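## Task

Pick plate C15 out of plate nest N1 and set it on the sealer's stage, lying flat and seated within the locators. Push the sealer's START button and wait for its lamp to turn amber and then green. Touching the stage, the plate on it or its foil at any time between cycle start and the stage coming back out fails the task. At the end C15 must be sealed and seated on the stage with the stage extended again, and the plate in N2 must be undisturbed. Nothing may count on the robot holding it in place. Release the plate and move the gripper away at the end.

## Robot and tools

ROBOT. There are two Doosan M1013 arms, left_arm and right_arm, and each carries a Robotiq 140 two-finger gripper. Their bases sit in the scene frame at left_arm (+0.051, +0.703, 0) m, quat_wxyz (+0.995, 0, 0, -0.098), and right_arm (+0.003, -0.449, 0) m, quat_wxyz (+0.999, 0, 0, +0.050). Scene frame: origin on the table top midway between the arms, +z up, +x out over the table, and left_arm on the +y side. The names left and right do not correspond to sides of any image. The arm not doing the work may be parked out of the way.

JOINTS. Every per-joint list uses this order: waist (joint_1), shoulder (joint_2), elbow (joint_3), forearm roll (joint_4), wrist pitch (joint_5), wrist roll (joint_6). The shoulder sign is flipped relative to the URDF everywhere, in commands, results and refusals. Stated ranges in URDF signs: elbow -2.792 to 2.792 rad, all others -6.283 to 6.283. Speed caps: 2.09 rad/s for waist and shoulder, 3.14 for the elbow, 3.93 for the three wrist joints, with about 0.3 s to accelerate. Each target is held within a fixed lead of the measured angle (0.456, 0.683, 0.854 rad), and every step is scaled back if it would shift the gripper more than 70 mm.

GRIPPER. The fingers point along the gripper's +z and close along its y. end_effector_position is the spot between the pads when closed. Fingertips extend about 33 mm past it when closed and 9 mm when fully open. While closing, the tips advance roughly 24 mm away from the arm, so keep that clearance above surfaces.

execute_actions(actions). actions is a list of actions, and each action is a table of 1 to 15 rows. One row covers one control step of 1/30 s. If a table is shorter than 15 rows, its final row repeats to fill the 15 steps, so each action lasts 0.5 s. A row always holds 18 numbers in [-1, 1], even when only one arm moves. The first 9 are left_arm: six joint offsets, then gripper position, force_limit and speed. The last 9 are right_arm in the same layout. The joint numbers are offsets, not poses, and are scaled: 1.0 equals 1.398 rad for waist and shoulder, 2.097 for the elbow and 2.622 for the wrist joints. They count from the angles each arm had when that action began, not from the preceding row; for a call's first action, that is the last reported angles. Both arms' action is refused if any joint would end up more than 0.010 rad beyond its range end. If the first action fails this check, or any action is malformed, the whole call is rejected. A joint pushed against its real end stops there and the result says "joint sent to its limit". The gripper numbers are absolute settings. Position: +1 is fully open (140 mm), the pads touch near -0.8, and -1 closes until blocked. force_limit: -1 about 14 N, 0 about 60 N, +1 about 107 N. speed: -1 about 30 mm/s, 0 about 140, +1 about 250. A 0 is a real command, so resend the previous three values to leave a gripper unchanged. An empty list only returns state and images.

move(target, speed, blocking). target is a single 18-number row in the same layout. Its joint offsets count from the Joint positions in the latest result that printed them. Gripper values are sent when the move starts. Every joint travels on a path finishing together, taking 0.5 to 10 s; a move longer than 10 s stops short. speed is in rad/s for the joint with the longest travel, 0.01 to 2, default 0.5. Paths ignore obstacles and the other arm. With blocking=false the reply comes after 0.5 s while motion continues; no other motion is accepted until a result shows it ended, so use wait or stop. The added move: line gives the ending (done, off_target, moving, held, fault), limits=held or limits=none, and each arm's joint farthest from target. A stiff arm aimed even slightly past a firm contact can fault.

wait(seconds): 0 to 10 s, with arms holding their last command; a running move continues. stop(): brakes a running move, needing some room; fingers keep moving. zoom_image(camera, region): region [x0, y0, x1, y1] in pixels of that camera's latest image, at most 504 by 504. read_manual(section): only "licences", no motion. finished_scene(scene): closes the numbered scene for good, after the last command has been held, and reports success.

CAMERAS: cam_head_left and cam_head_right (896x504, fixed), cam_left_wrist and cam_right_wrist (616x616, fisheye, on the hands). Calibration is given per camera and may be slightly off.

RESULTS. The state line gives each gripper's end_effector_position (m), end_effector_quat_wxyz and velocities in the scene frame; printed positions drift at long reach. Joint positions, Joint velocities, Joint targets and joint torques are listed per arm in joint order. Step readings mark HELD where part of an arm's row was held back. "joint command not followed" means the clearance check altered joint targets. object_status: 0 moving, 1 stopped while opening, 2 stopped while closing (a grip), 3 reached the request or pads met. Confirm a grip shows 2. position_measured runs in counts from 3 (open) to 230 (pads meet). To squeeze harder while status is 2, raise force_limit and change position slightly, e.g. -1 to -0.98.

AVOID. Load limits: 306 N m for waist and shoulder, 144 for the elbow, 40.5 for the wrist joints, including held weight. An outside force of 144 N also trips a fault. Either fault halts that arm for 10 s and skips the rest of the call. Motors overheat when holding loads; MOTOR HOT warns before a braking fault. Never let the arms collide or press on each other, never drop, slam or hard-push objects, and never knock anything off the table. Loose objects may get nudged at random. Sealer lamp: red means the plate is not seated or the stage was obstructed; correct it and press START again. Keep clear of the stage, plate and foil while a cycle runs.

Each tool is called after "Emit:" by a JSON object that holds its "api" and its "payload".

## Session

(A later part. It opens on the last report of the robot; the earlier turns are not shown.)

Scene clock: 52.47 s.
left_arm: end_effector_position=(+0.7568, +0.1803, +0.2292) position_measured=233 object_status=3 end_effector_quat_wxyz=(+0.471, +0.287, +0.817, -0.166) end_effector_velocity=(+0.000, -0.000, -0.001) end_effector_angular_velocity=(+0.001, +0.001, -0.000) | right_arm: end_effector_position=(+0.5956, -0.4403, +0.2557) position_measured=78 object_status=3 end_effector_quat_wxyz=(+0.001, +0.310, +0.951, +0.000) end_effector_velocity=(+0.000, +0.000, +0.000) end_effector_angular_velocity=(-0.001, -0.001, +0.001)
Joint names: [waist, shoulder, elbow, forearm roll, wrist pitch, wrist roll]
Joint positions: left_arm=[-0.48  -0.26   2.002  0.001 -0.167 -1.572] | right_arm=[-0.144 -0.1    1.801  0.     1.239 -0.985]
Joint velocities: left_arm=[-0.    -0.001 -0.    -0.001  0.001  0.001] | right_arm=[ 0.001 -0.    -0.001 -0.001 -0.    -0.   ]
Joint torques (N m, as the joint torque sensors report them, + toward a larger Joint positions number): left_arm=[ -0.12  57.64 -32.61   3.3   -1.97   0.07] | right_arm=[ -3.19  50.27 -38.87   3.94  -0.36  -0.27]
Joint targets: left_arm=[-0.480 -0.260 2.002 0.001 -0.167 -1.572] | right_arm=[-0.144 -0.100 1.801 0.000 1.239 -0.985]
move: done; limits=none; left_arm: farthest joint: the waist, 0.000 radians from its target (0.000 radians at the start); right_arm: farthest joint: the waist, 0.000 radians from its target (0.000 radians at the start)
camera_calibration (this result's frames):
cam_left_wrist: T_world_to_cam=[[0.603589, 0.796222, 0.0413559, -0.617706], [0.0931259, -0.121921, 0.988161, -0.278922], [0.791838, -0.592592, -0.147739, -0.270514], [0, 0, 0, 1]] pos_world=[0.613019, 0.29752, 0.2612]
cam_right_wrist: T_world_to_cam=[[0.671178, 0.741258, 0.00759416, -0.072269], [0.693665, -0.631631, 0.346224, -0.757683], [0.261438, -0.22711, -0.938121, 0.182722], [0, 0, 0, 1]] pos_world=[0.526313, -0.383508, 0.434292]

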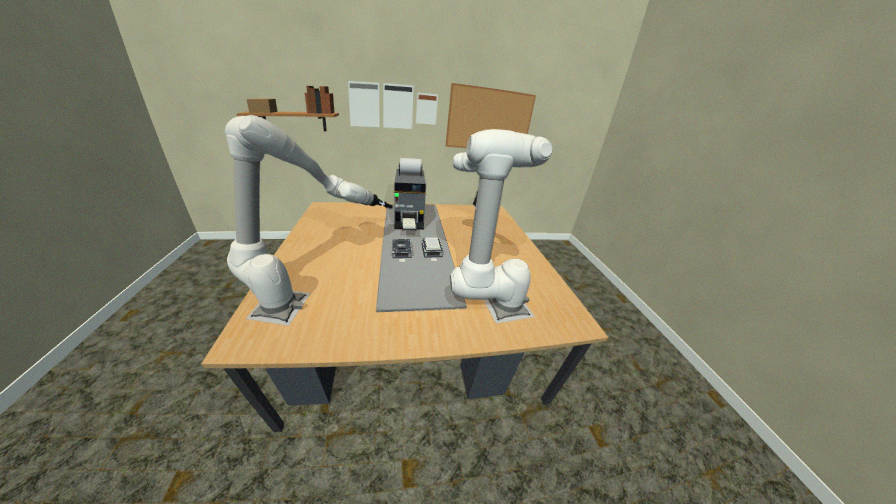

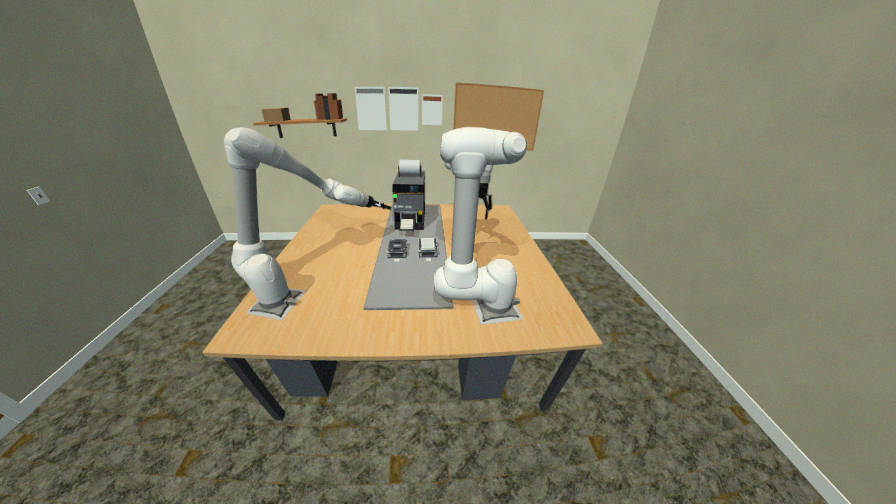

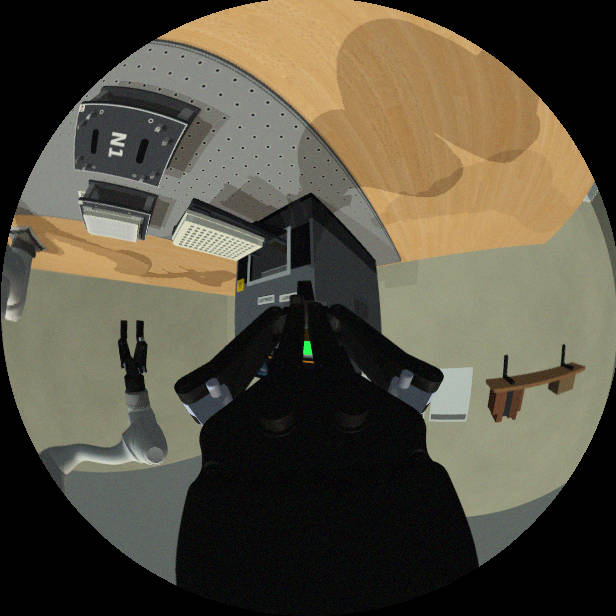

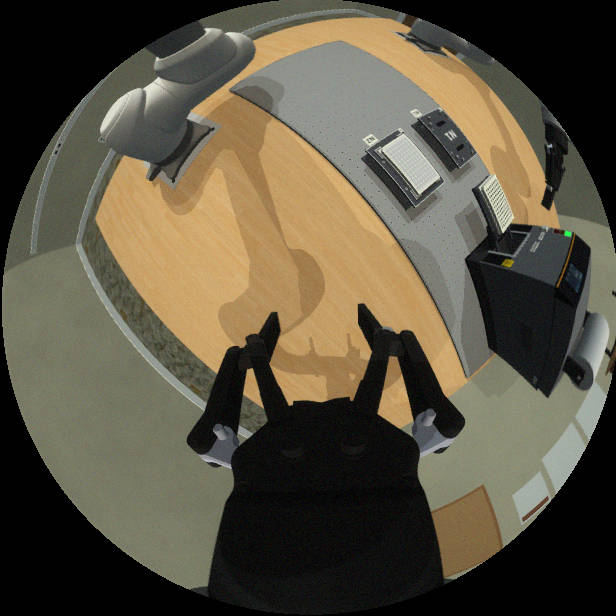

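Emit:
{"api": "move", "payload": {"target": [0,-0.029,-0.0271,0,0.0058,0,-1,0,0,0,0,0,0,0,0,0.4,-0.5,-0.3], "speed": 0.1}}

Emit:
{"api": "zoom_image", "payload": {"camera": "cam_head_left", "region": [370,180,430,230]}}

Emit:
{"api": "zoom_image", "payload": {"camera": "cam_right_wrist", "region": [510,170,600,270]}}

Scene clock: 54.43 s.
left_arm: end_effector_position=(+0.7803, +0.1615, +0.2296) position_measured=233 object_status=3 end_effector_quat_wxyz=(+0.472, +0.287, +0.817, -0.166) end_effector_velocity=(+0.000, +0.000, +0.000) end_effector_angular_velocity=(-0.001, +0.001, +0.001) | right_arm: end_effector_position=(+0.5956, -0.4403, +0.2557) position_measured=78 object_status=3 end_effector_quat_wxyz=(+0.001, +0.310, +0.951, +0.000) end_effector_velocity=(+0.000, +0.001, +0.000) end_effector_angular_velocity=(+0.001, -0.001, +0.000)
Joint names: [waist, shoulder, elbow, forearm roll, wrist pitch, wrist roll]
Joint positions: left_arm=[-0.48  -0.3    1.945  0.001 -0.152 -1.572] | right_arm=[-0.144 -0.1    1.801  0.     1.239 -0.985]
Joint velocities: left_arm=[ 0.     0.    -0.    -0.     0.    -0.002] | right_arm=[ 0.001  0.    -0.001  0.001  0.    -0.   ]
Joint torques (N m, as the joint torque sensors report them, + toward a larger Joint positions number): left_arm=[ -1.01  60.9  -33.21   3.44  -2.1   -0.12] | right_arm=[ -2.91  51.24 -38.52   4.01  -0.41  -0.22]
Joint targets: left_arm=[-0.480 -0.300 1.945 0.001 -0.152 -1.572] | right_arm=[-0.144 -0.100 1.801 0.000 1.239 -0.985]
move: done; limits=none; left_arm: farthest joint: the waist, 0.000 radians from its target (0.000 radians at the start); right_arm: farthest joint: the waist, 0.000 radians from its target (0.000 radians at the start)
camera_calibration (this result's frames):
cam_left_wrist: T_world_to_cam=[[0.60352, 0.796276, 0.0413347, -0.616862], [0.0922927, -0.121255, 0.988321, -0.283321], [0.791988, -0.592657, -0.14667, -0.300527], [0, 0, 0, 1]] pos_world=[0.636451, 0.278729, 0.261431]
cam_right_wrist: T_world_to_cam=[[0.671155, 0.741278, 0.00759409, -0.0722596], [0.693684, -0.63161, 0.346224, -0.757673], [0.261445, -0.227102, -0.938121, 0.182726], [0, 0, 0, 1]] pos_world=[0.526311, -0.383492, 0.434292]

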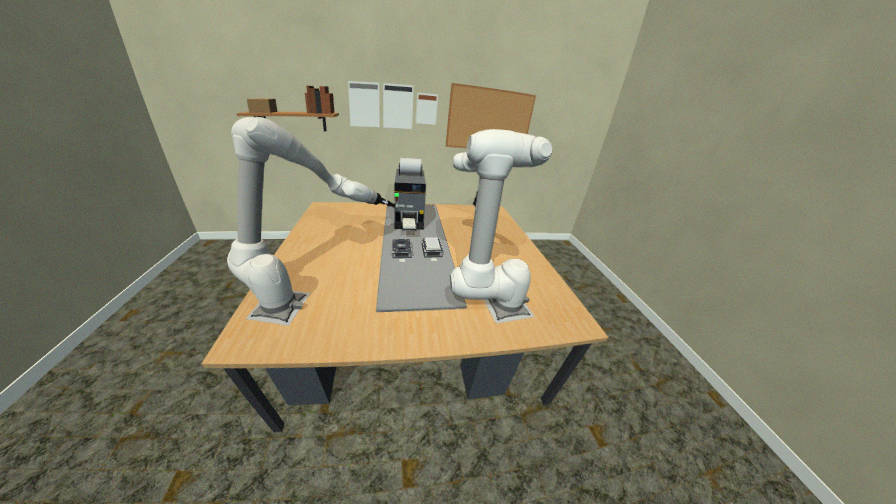

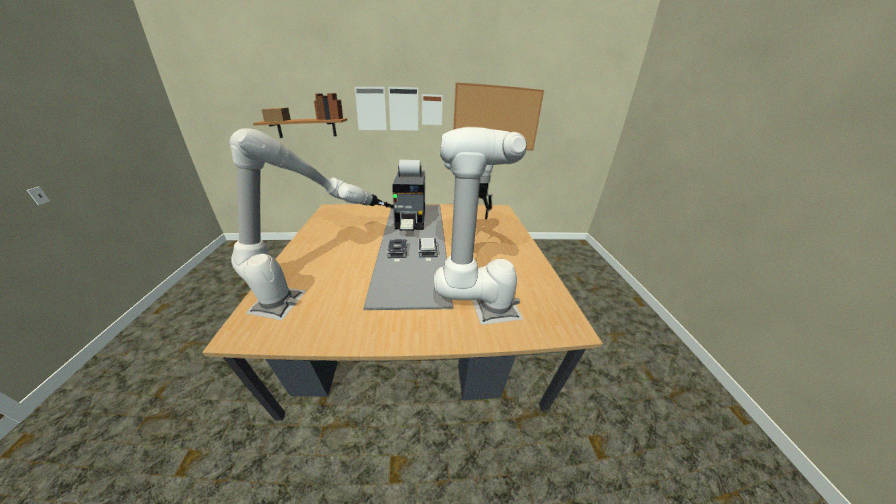

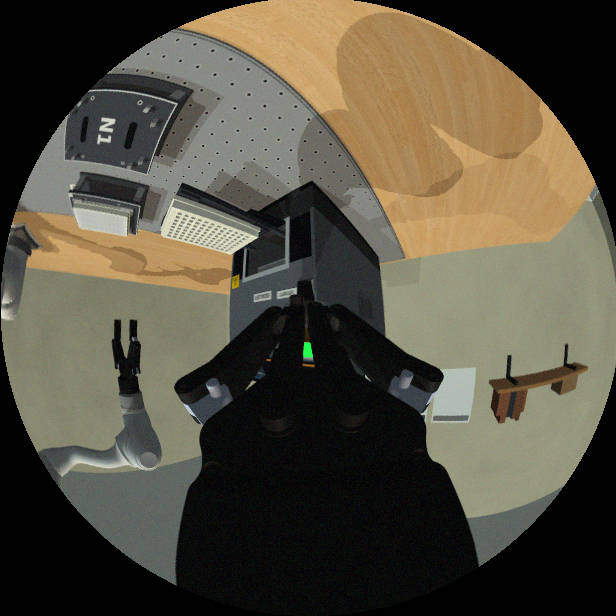

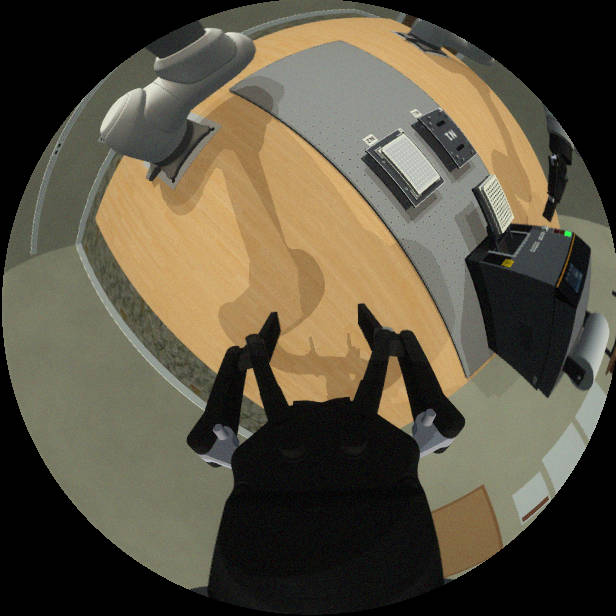

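Region (370, 180, 430, 230) of cam_head_left's 896x504 image, scaled by 8.400, with more detail than that image has.

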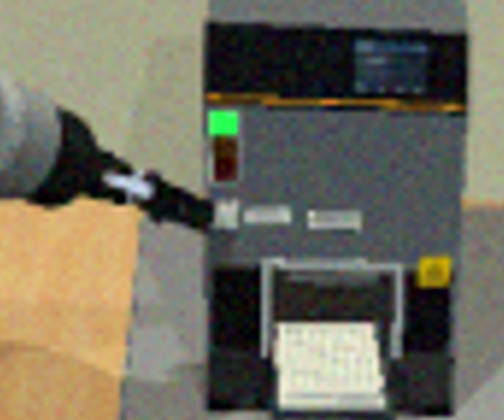

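Region (510, 170, 600, 270) of cam_right_wrist's 616x616 image, scaled by 5.040, with more detail than that image has; it fills the left 454 columns of this view, and the rest is white.

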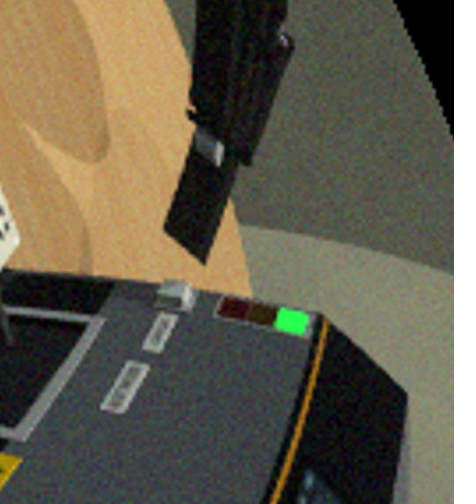

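Emit:
{"api": "move", "payload": {"target": [0,-0.008,-0.0075,0,0.0016,0,-1,0,0,0,0,0,0,0,0,0.4,-0.5,-0.3], "speed": 0.05}}

Emit:
{"api": "zoom_image", "payload": {"camera": "cam_right_wrist", "region": [510,170,600,270]}}

Emit:
{"api": "zoom_image", "payload": {"camera": "cam_head_left", "region": [370,180,430,230]}}

Scene clock: 55.60 s.
left_arm: end_effector_position=(+0.7867, +0.1564, +0.2296) position_measured=233 object_status=3 end_effector_quat_wxyz=(+0.472, +0.287, +0.817, -0.166) end_effector_velocity=(-0.000, +0.000, +0.001) end_effector_angular_velocity=(-0.002, +0.000, +0.001) | right_arm: end_effector_position=(+0.5956, -0.4403, +0.2557) position_measured=78 object_status=3 end_effector_quat_wxyz=(+0.001, +0.310, +0.951, +0.000) end_effector_velocity=(-0.000, +0.001, -0.000) end_effector_angular_velocity=(+0.001, +0.001, +0.000)
Joint names: [waist, shoulder, elbow, forearm roll, wrist pitch, wrist roll]
Joint positions: left_arm=[-0.48  -0.311  1.929  0.001 -0.147 -1.572] | right_arm=[-0.144 -0.1    1.801  0.     1.239 -0.985]
Joint velocities: left_arm=[-0.     0.001 -0.    -0.001  0.    -0.001] | right_arm=[ 0.001 -0.     0.     0.001  0.     0.001]
Joint torques (N m, as the joint torque sensors report them, + toward a larger Joint positions number): left_arm=[ -1.29  62.57 -33.26   3.41  -2.33  -0.23] | right_arm=[ -2.88  50.04 -38.96   4.01  -0.41  -0.22]
Joint targets: left_arm=[-0.480 -0.311 1.929 0.001 -0.147 -1.572] | right_arm=[-0.144 -0.100 1.801 0.000 1.239 -0.985]
move: done; limits=none; left_arm: farthest joint: the waist, 0.000 radians from its target (0.000 radians at the start); right_arm: farthest joint: the waist, 0.000 radians from its target (0.000 radians at the start)
camera_calibration (this result's frames):
cam_left_wrist: T_world_to_cam=[[0.603506, 0.796287, 0.0413272, -0.616621], [0.0920225, -0.12104, 0.988373, -0.284375], [0.79203, -0.592686, -0.146325, -0.308787], [0, 0, 0, 1]] pos_world=[0.642872, 0.273572, 0.261368]
cam_right_wrist: T_world_to_cam=[[0.671155, 0.741278, 0.00759403, -0.0722596], [0.693685, -0.63161, 0.346224, -0.757673], [0.261444, -0.227102, -0.938121, 0.182726], [0, 0, 0, 1]] pos_world=[0.526311, -0.383492, 0.434292]

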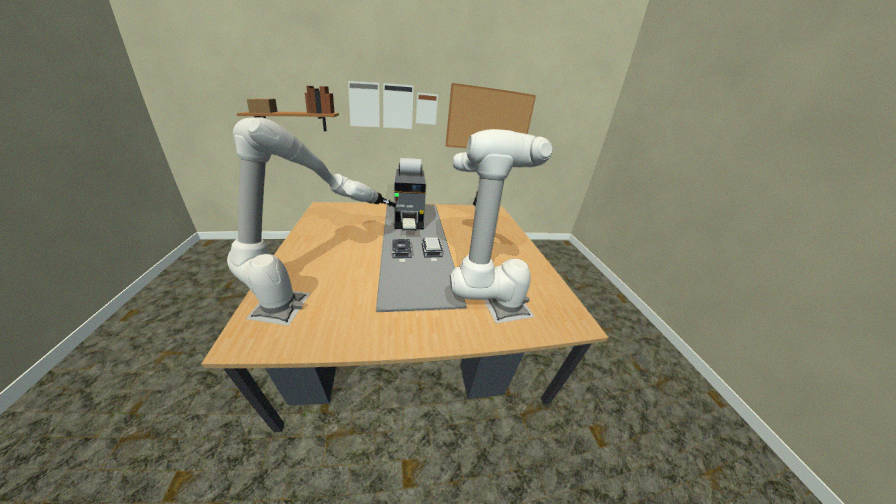

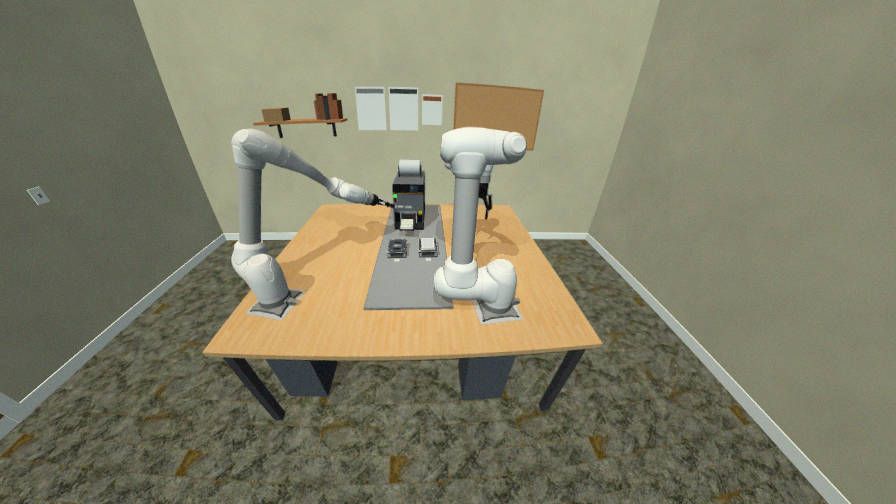

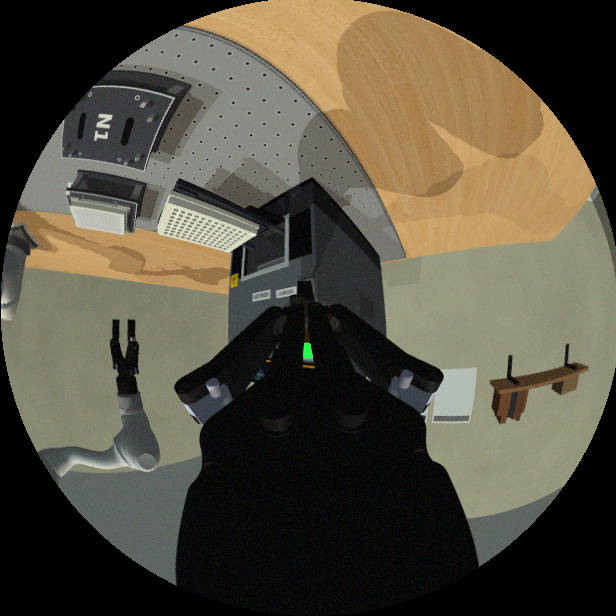

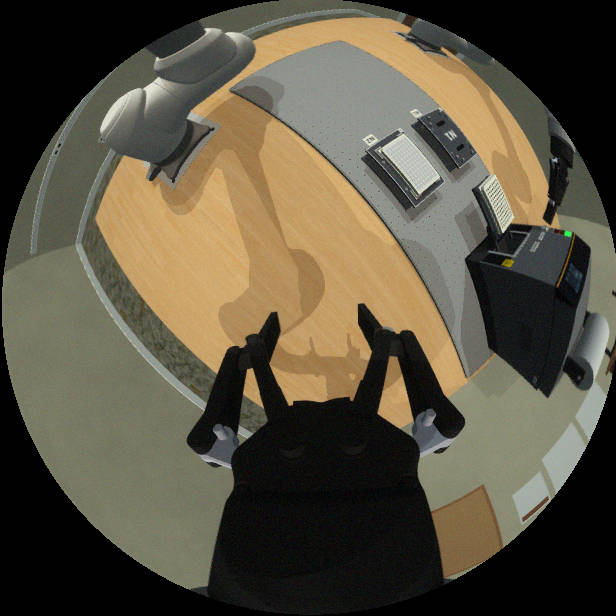

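Region (510, 170, 600, 270) of cam_right_wrist's 616x616 image, scaled by 5.040, with more detail than that image has; it fills the left 454 columns of this view, and the rest is white.

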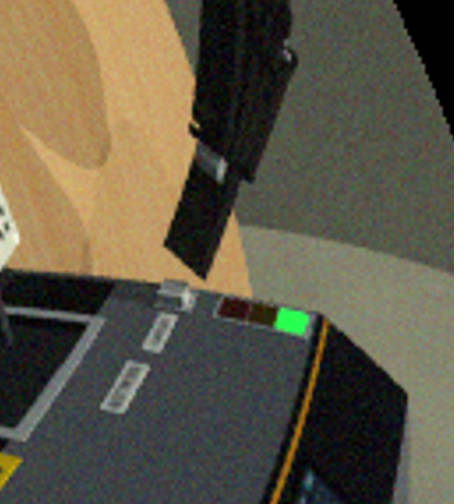

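Region (370, 180, 430, 230) of cam_head_left's 896x504 image, scaled by 8.400, with more detail than that image has.

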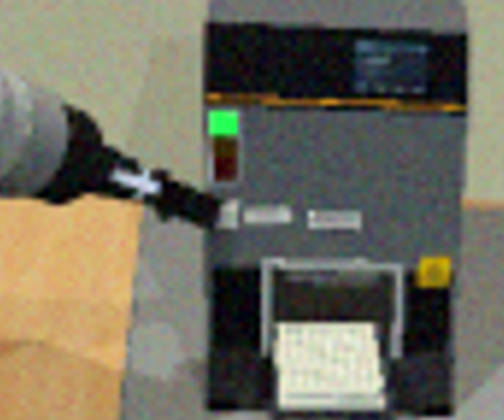

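Emit:
{"api": "move", "payload": {"target": [-0.003,0,0,0,0,0,-1,0,0,0,0,0,0,0,0,0.4,-0.5,-0.3], "speed": 0.05}}

Emit:
{"api": "move", "payload": {"target": [0,-0.005,-0.0046,0,0.001,0,-1,0,0,0,0,0,0,0,0,0.4,-0.5,-0.3], "speed": 0.03}}

Emit:
{"api": "zoom_image", "payload": {"camera": "cam_right_wrist", "region": [520,190,590,260]}}

Emit:
{"api": "zoom_image", "payload": {"camera": "cam_head_left", "region": [370,180,430,230]}}

Scene clock: 57.47 s.
left_arm: end_effector_position=(+0.7844, +0.1533, +0.2296) position_measured=233 object_status=3 end_effector_quat_wxyz=(+0.472, +0.289, +0.816, -0.167) end_effector_velocity=(-0.000, -0.000, -0.000) end_effector_angular_velocity=(-0.000, -0.000, -0.000) | right_arm: end_effector_position=(+0.5956, -0.4403, +0.2557) position_measured=78 object_status=3 end_effector_quat_wxyz=(+0.001, +0.310, +0.951, +0.000) end_effector_velocity=(+0.000, +0.000, +0.000) end_effector_angular_velocity=(+0.000, +0.000, +0.000)
Joint names: [waist, shoulder, elbow, forearm roll, wrist pitch, wrist roll]
Joint positions: left_arm=[-0.485 -0.311  1.929  0.001 -0.147 -1.572] | right_arm=[-0.144 -0.1    1.801  0.     1.239 -0.985]
Joint velocities: left_arm=[-0.    -0.     0.     0.001 -0.001 -0.001] | right_arm=[ 0. -0. -0.  0.  0.  0.]
Joint torques (N m, as the joint torque sensors report them, + toward a larger Joint positions number): left_arm=[ -1.27  63.02 -33.25   3.33  -2.06  -0.33] | right_arm=[ -2.34  49.81 -39.02   4.    -0.34  -0.27]
Joint targets: left_arm=[-0.485 -0.311 1.929 0.001 -0.147 -1.572] | right_arm=[-0.144 -0.100 1.801 0.000 1.239 -0.985]
move: done; limits=none; left_arm: farthest joint: the waist, 0.000 radians from its target (0.004 radians at the start); right_arm: farthest joint: the waist, 0.000 radians from its target (0.000 radians at the start)
camera_calibration (this result's frames):
cam_left_wrist: T_world_to_cam=[[0.606838, 0.79375, 0.0413278, -0.615006], [0.0915135, -0.121425, 0.988373, -0.284078], [0.789539, -0.596001, -0.146324, -0.306337], [0, 0, 0, 1]] pos_world=[0.641071, 0.27109, 0.261367]
cam_right_wrist: T_world_to_cam=[[0.671155, 0.741278, 0.00759437, -0.0722599], [0.693684, -0.63161, 0.346224, -0.757673], [0.261445, -0.227101, -0.938121, 0.182726], [0, 0, 0, 1]] pos_world=[0.526311, -0.383492, 0.434292]

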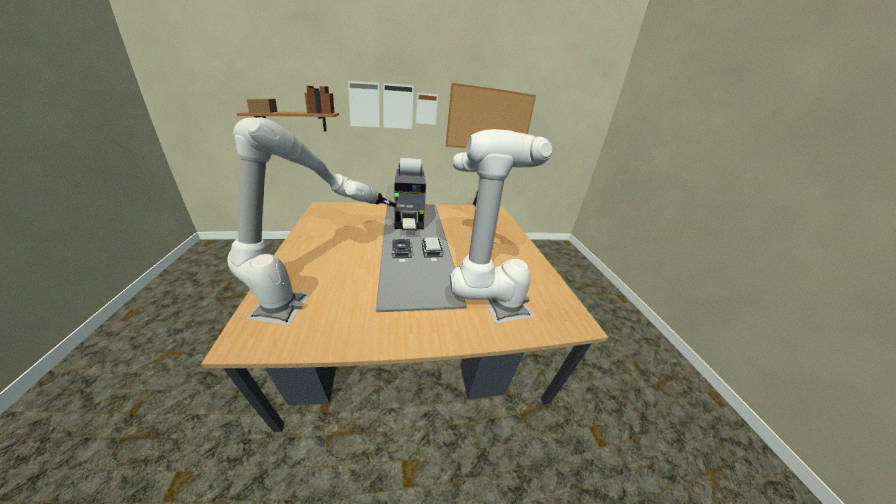

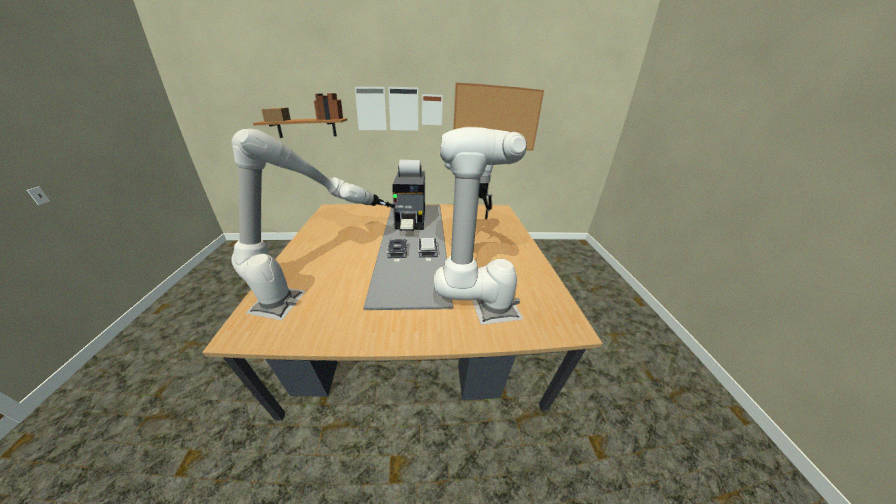

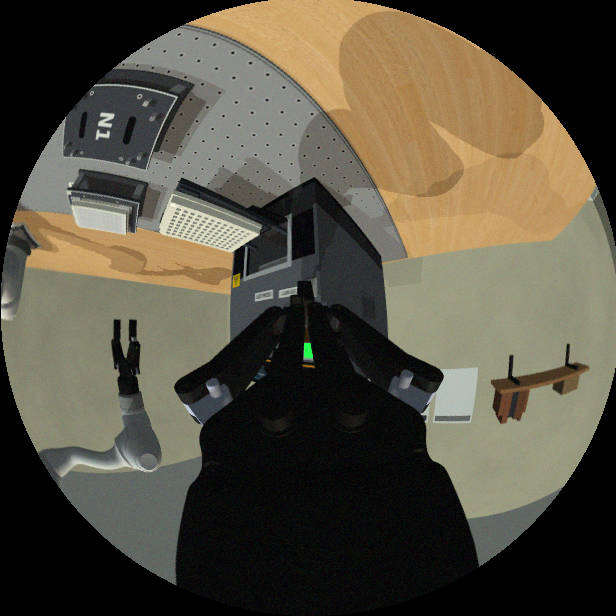

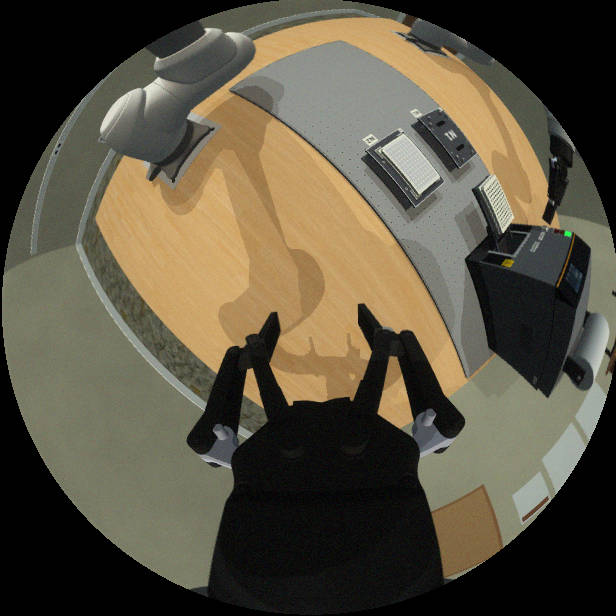

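Scene clock: 58.17 s.
left_arm: end_effector_position=(+0.7883, +0.1501, +0.2294) position_measured=233 object_status=3 end_effector_quat_wxyz=(+0.472, +0.289, +0.816, -0.167) end_effector_velocity=(+0.000, -0.000, +0.001) end_effector_angular_velocity=(-0.001, -0.000, +0.000) | right_arm: end_effector_position=(+0.5956, -0.4403, +0.2557) position_measured=78 object_status=3 end_effector_quat_wxyz=(+0.001, +0.310, +0.951, +0.000) end_effector_velocity=(-0.000, -0.000, -0.000) end_effector_angular_velocity=(-0.000, +0.001, +0.000)
Joint names: [waist, shoulder, elbow, forearm roll, wrist pitch, wrist roll]
Joint positions: left_arm=[-0.485 -0.318  1.92   0.001 -0.145 -1.572] | right_arm=[-0.144 -0.1    1.801  0.     1.239 -0.985]
Joint velocities: left_arm=[ 0.     0.    -0.    -0.    -0.001 -0.   ] | right_arm=[-0.    -0.     0.    -0.    -0.    -0.001]
Joint torques (N m, as the joint torque sensors report them, + toward a larger Joint positions number): left_arm=[ -0.35  62.35 -33.21   3.45  -2.2   -0.09] | right_arm=[ -2.64  50.03 -38.94   3.93  -0.4   -0.33]
Joint targets: left_arm=[-0.485 -0.318 1.920 0.001 -0.145 -1.572] | right_arm=[-0.144 -0.100 1.801 0.000 1.239 -0.985]
move: done; limits=none; left_arm: farthest joint: the waist, 0.000 radians from its target (0.000 radians at the start); right_arm: farthest joint: the waist, 0.000 radians from its target (0.000 radians at the start)
camera_calibration (this result's frames):
cam_left_wrist: T_world_to_cam=[[0.606837, 0.793751, 0.041328, -0.614856], [0.0914857, -0.121404, 0.988378, -0.28464], [0.789544, -0.596003, -0.146289, -0.311359], [0, 0, 0, 1]] pos_world=[0.644989, 0.267915, 0.261195]
cam_right_wrist: T_world_to_cam=[[0.671155, 0.741278, 0.00759423, -0.0722598], [0.693684, -0.63161, 0.346223, -0.757673], [0.261444, -0.227101, -0.938121, 0.182726], [0, 0, 0, 1]] pos_world=[0.526311, -0.383492, 0.434292]

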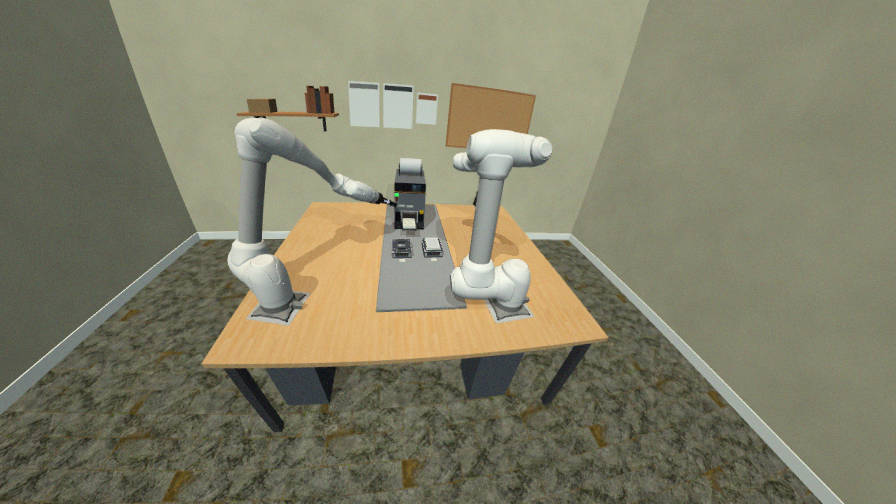

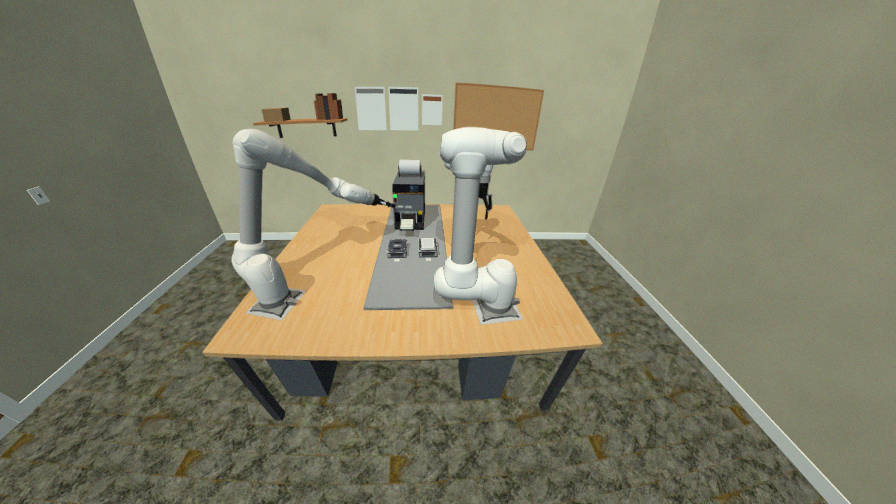

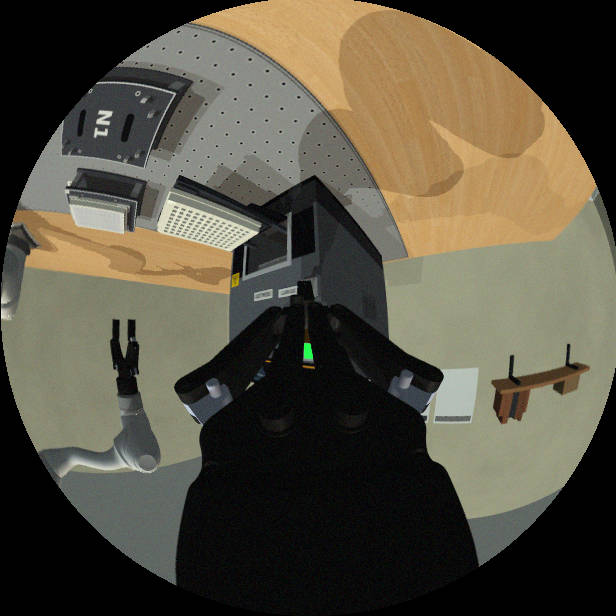

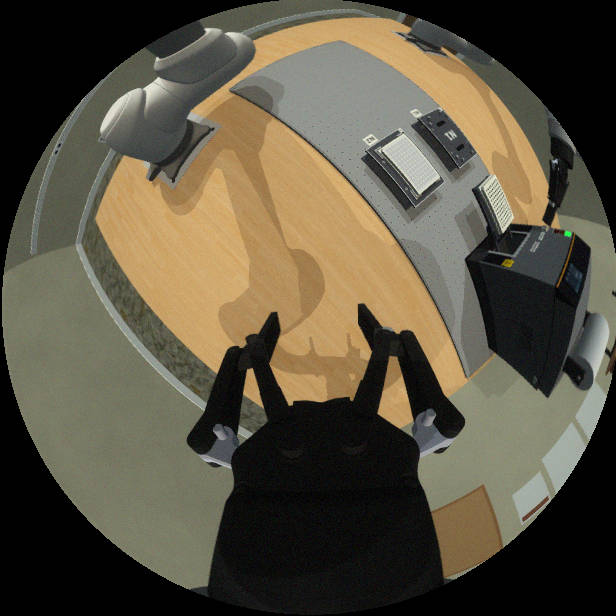

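Region (520, 190, 590, 260) of cam_right_wrist's 616x616 image, scaled by 7.200, with more detail than that image has.

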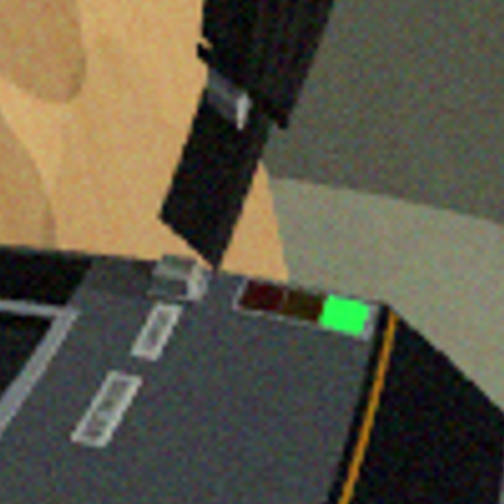

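Region (370, 180, 430, 230) of cam_head_left's 896x504 image, scaled by 8.400, with more detail than that image has.

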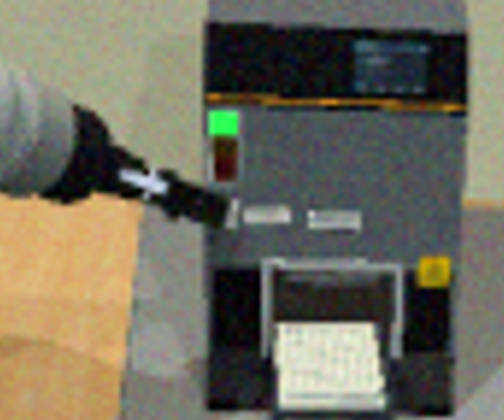

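Emit:
{"api": "move", "payload": {"target": [0,-0.004,-0.0037,0,0.0008,0,-1,0,0,0,0,0,0,0,0,0.4,-0.5,-0.3], "speed": 0.03}}

Emit:
{"api": "move", "payload": {"target": [0,0.004,0.0037,0,-0.0008,0,-1,0,0,0,0,0,0,0,0,0.4,-0.5,-0.3], "speed": 0.05}}

Scene clock: 59.33 s.
left_arm: end_effector_position=(+0.7915, +0.1476, +0.2293) position_measured=233 object_status=3 end_effector_quat_wxyz=(+0.472, +0.289, +0.816, -0.167) end_effector_velocity=(-0.000, +0.000, -0.001) end_effector_angular_velocity=(+0.001, +0.000, -0.000) | right_arm: end_effector_position=(+0.5956, -0.4403, +0.2557) position_measured=78 object_status=3 end_effector_quat_wxyz=(+0.001, +0.310, +0.951, +0.000) end_effector_velocity=(+0.000, +0.001, -0.000) end_effector_angular_velocity=(+0.001, -0.000, +0.001)
Joint names: [waist, shoulder, elbow, forearm roll, wrist pitch, wrist roll]
Joint positions: left_arm=[-0.485 -0.324  1.912  0.001 -0.143 -1.572] | right_arm=[-0.144 -0.1    1.801  0.     1.239 -0.985]
Joint velocities: left_arm=[-0.    -0.    -0.    -0.     0.001  0.001] | right_arm=[ 0.001 -0.    -0.     0.001 -0.     0.   ]
Joint torques (N m, as the joint torque sensors report them, + toward a larger Joint positions number): left_arm=[  0.27  64.86 -33.67   3.37  -2.36  -0.22] | right_arm=[ -3.89  50.21 -38.88   4.02  -0.36  -0.26]
Joint targets: left_arm=[-0.485 -0.324 1.912 0.001 -0.143 -1.572] | right_arm=[-0.144 -0.100 1.801 0.000 1.239 -0.985]
move: done; limits=none; left_arm: farthest joint: the waist, 0.000 radians from its target (0.000 radians at the start); right_arm: farthest joint: the waist, 0.000 radians from its target (0.000 radians at the start)
camera_calibration (this result's frames):
cam_left_wrist: T_world_to_cam=[[0.606833, 0.793754, 0.0413273, -0.614735], [0.0914352, -0.121364, 0.988388, -0.285083], [0.789552, -0.596008, -0.146225, -0.315397], [0, 0, 0, 1]] pos_world=[0.648131, 0.26537, 0.261059]
cam_right_wrist: T_world_to_cam=[[0.671155, 0.741278, 0.00759409, -0.0722598], [0.693684, -0.63161, 0.346223, -0.757673], [0.261444, -0.227102, -0.938121, 0.182726], [0, 0, 0, 1]] pos_world=[0.526311, -0.383492, 0.434292]

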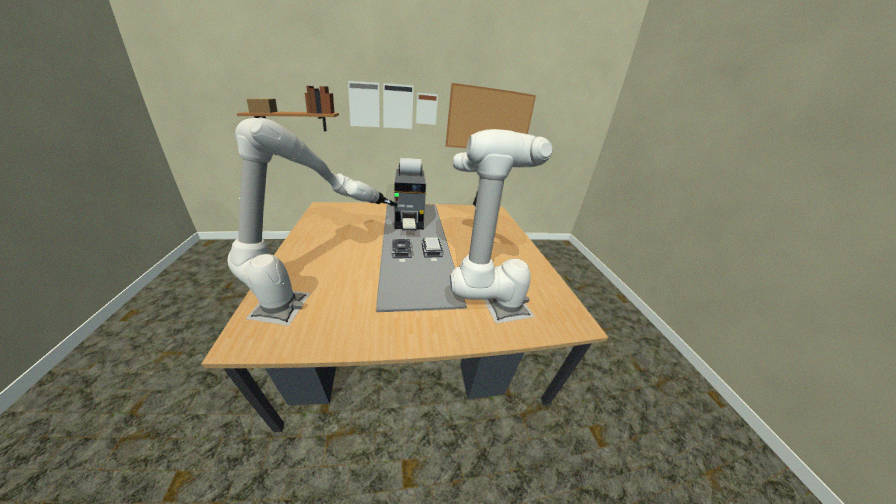

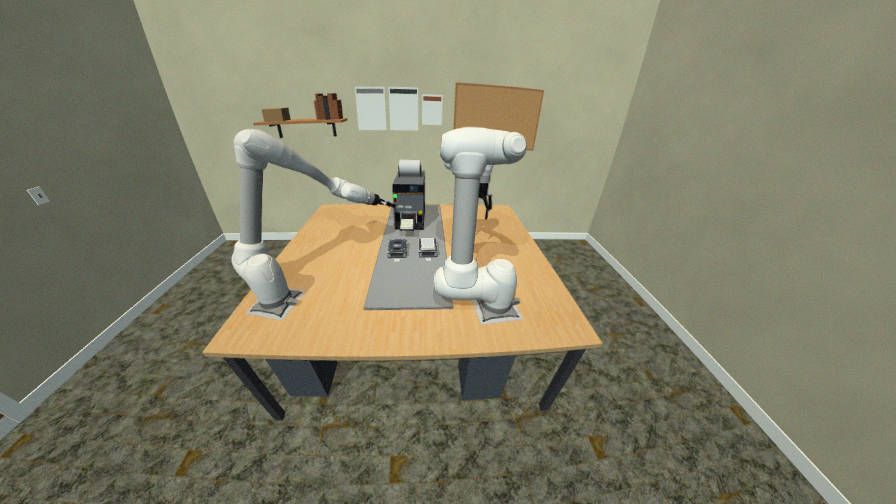

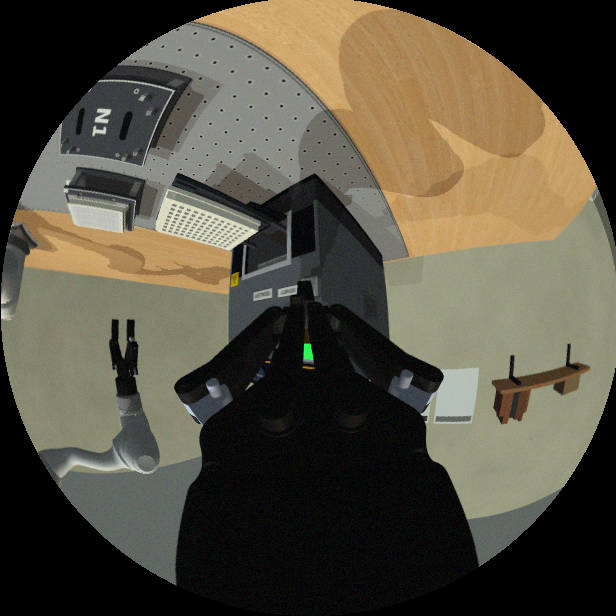

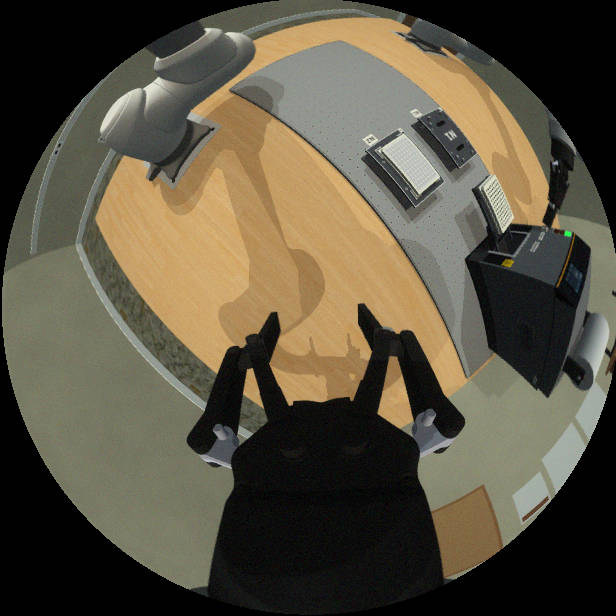

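Scene clock: 60.03 s.
left_arm: end_effector_position=(+0.7883, +0.1501, +0.2294) position_measured=233 object_status=3 end_effector_quat_wxyz=(+0.472, +0.289, +0.816, -0.167) end_effector_velocity=(+0.000, -0.000, +0.001) end_effector_angular_velocity=(-0.003, +0.000, +0.001) | right_arm: end_effector_position=(+0.5956, -0.4403, +0.2557) position_measured=78 object_status=3 end_effector_quat_wxyz=(+0.001, +0.310, +0.951, +0.000) end_effector_velocity=(+0.000, -0.001, +0.000) end_effector_angular_velocity=(-0.000, -0.000, -0.001)
Joint names: [waist, shoulder, elbow, forearm roll, wrist pitch, wrist roll]
Joint positions: left_arm=[-0.485 -0.318  1.92   0.001 -0.145 -1.572] | right_arm=[-0.144 -0.1    1.801  0.     1.239 -0.985]
Joint velocities: left_arm=[-0.     0.     0.    -0.001 -0.001 -0.002] | right_arm=[-0.002  0.    -0.    -0.    -0.    -0.   ]
Joint torques (N m, as the joint torque sensors report them, + toward a larger Joint positions number): left_arm=[ -0.13  63.41 -32.91   3.41  -2.31  -0.27] | right_arm=[ -3.04  49.83 -39.05   3.8   -0.49  -0.33]
Joint targets: left_arm=[-0.485 -0.318 1.920 0.001 -0.145 -1.572] | right_arm=[-0.144 -0.100 1.801 0.000 1.239 -0.985]
move: done; limits=none; left_arm: farthest joint: the waist, 0.000 radians from its target (0.000 radians at the start); right_arm: farthest joint: the waist, 0.000 radians from its target (0.000 radians at the start)
camera_calibration (this result's frames):
cam_left_wrist: T_world_to_cam=[[0.606837, 0.793751, 0.0413283, -0.614856], [0.0914947, -0.121411, 0.988376, -0.284642], [0.789542, -0.596002, -0.146301, -0.311353], [0, 0, 0, 1]] pos_world=[0.644987, 0.267917, 0.261193]
cam_right_wrist: T_world_to_cam=[[0.671155, 0.741278, 0.00759395, -0.0722596], [0.693685, -0.63161, 0.346223, -0.757673], [0.261444, -0.227102, -0.938121, 0.182726], [0, 0, 0, 1]] pos_world=[0.526311, -0.383492, 0.434292]

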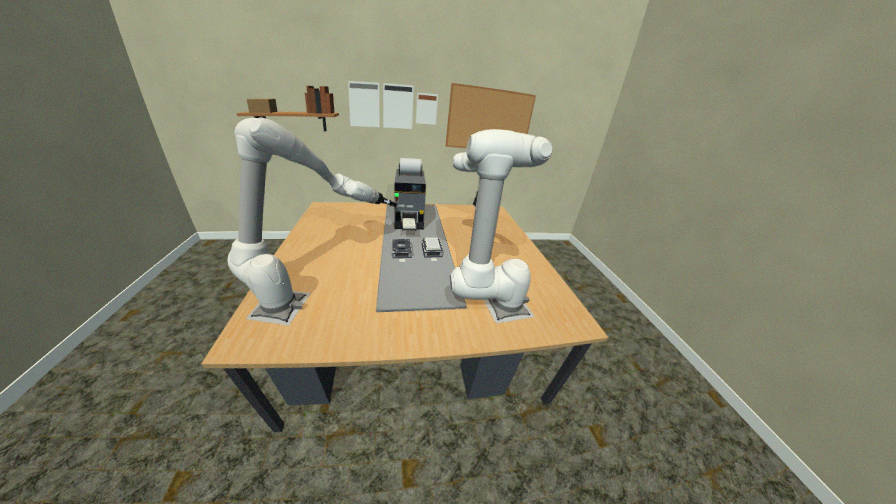

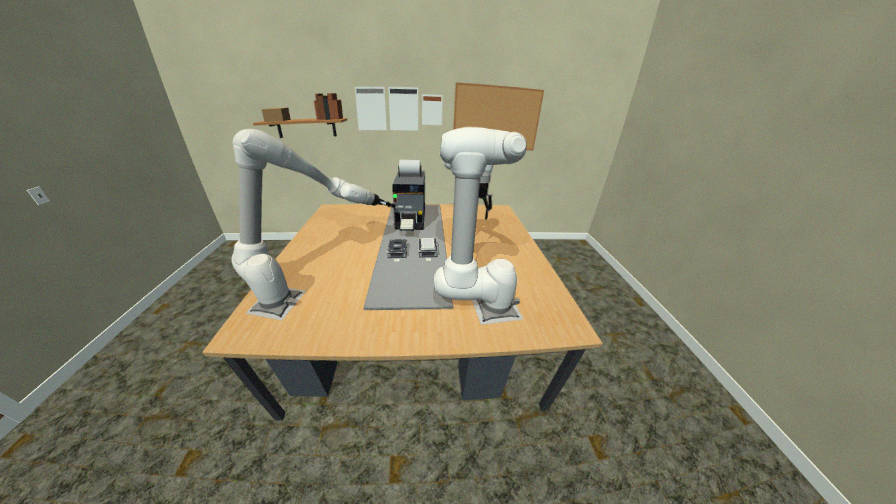

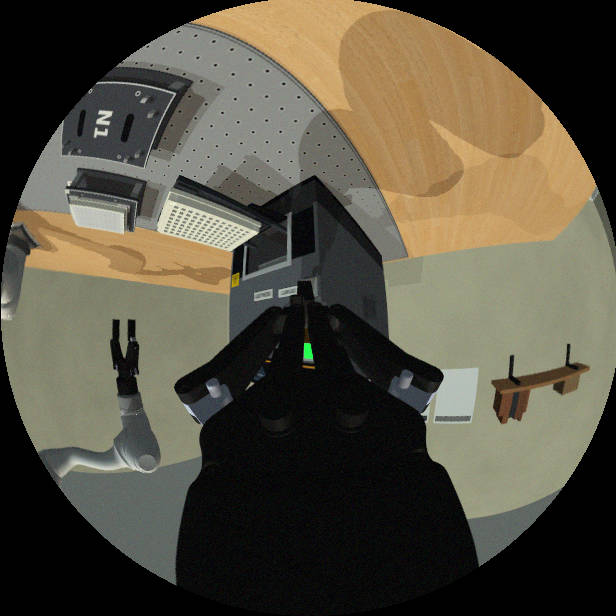

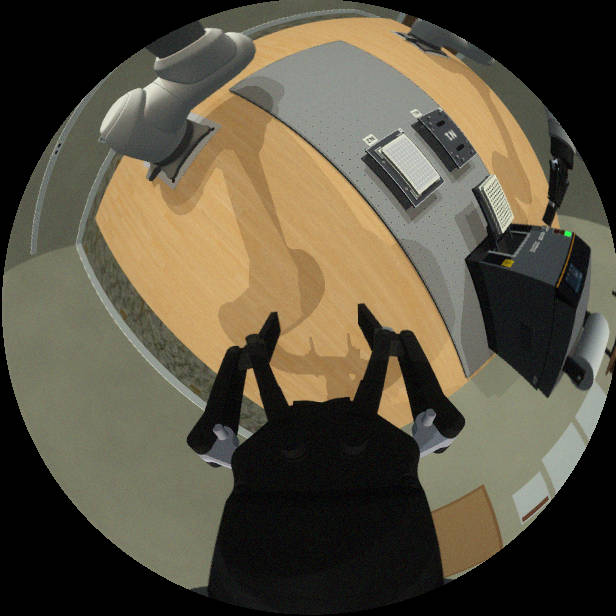

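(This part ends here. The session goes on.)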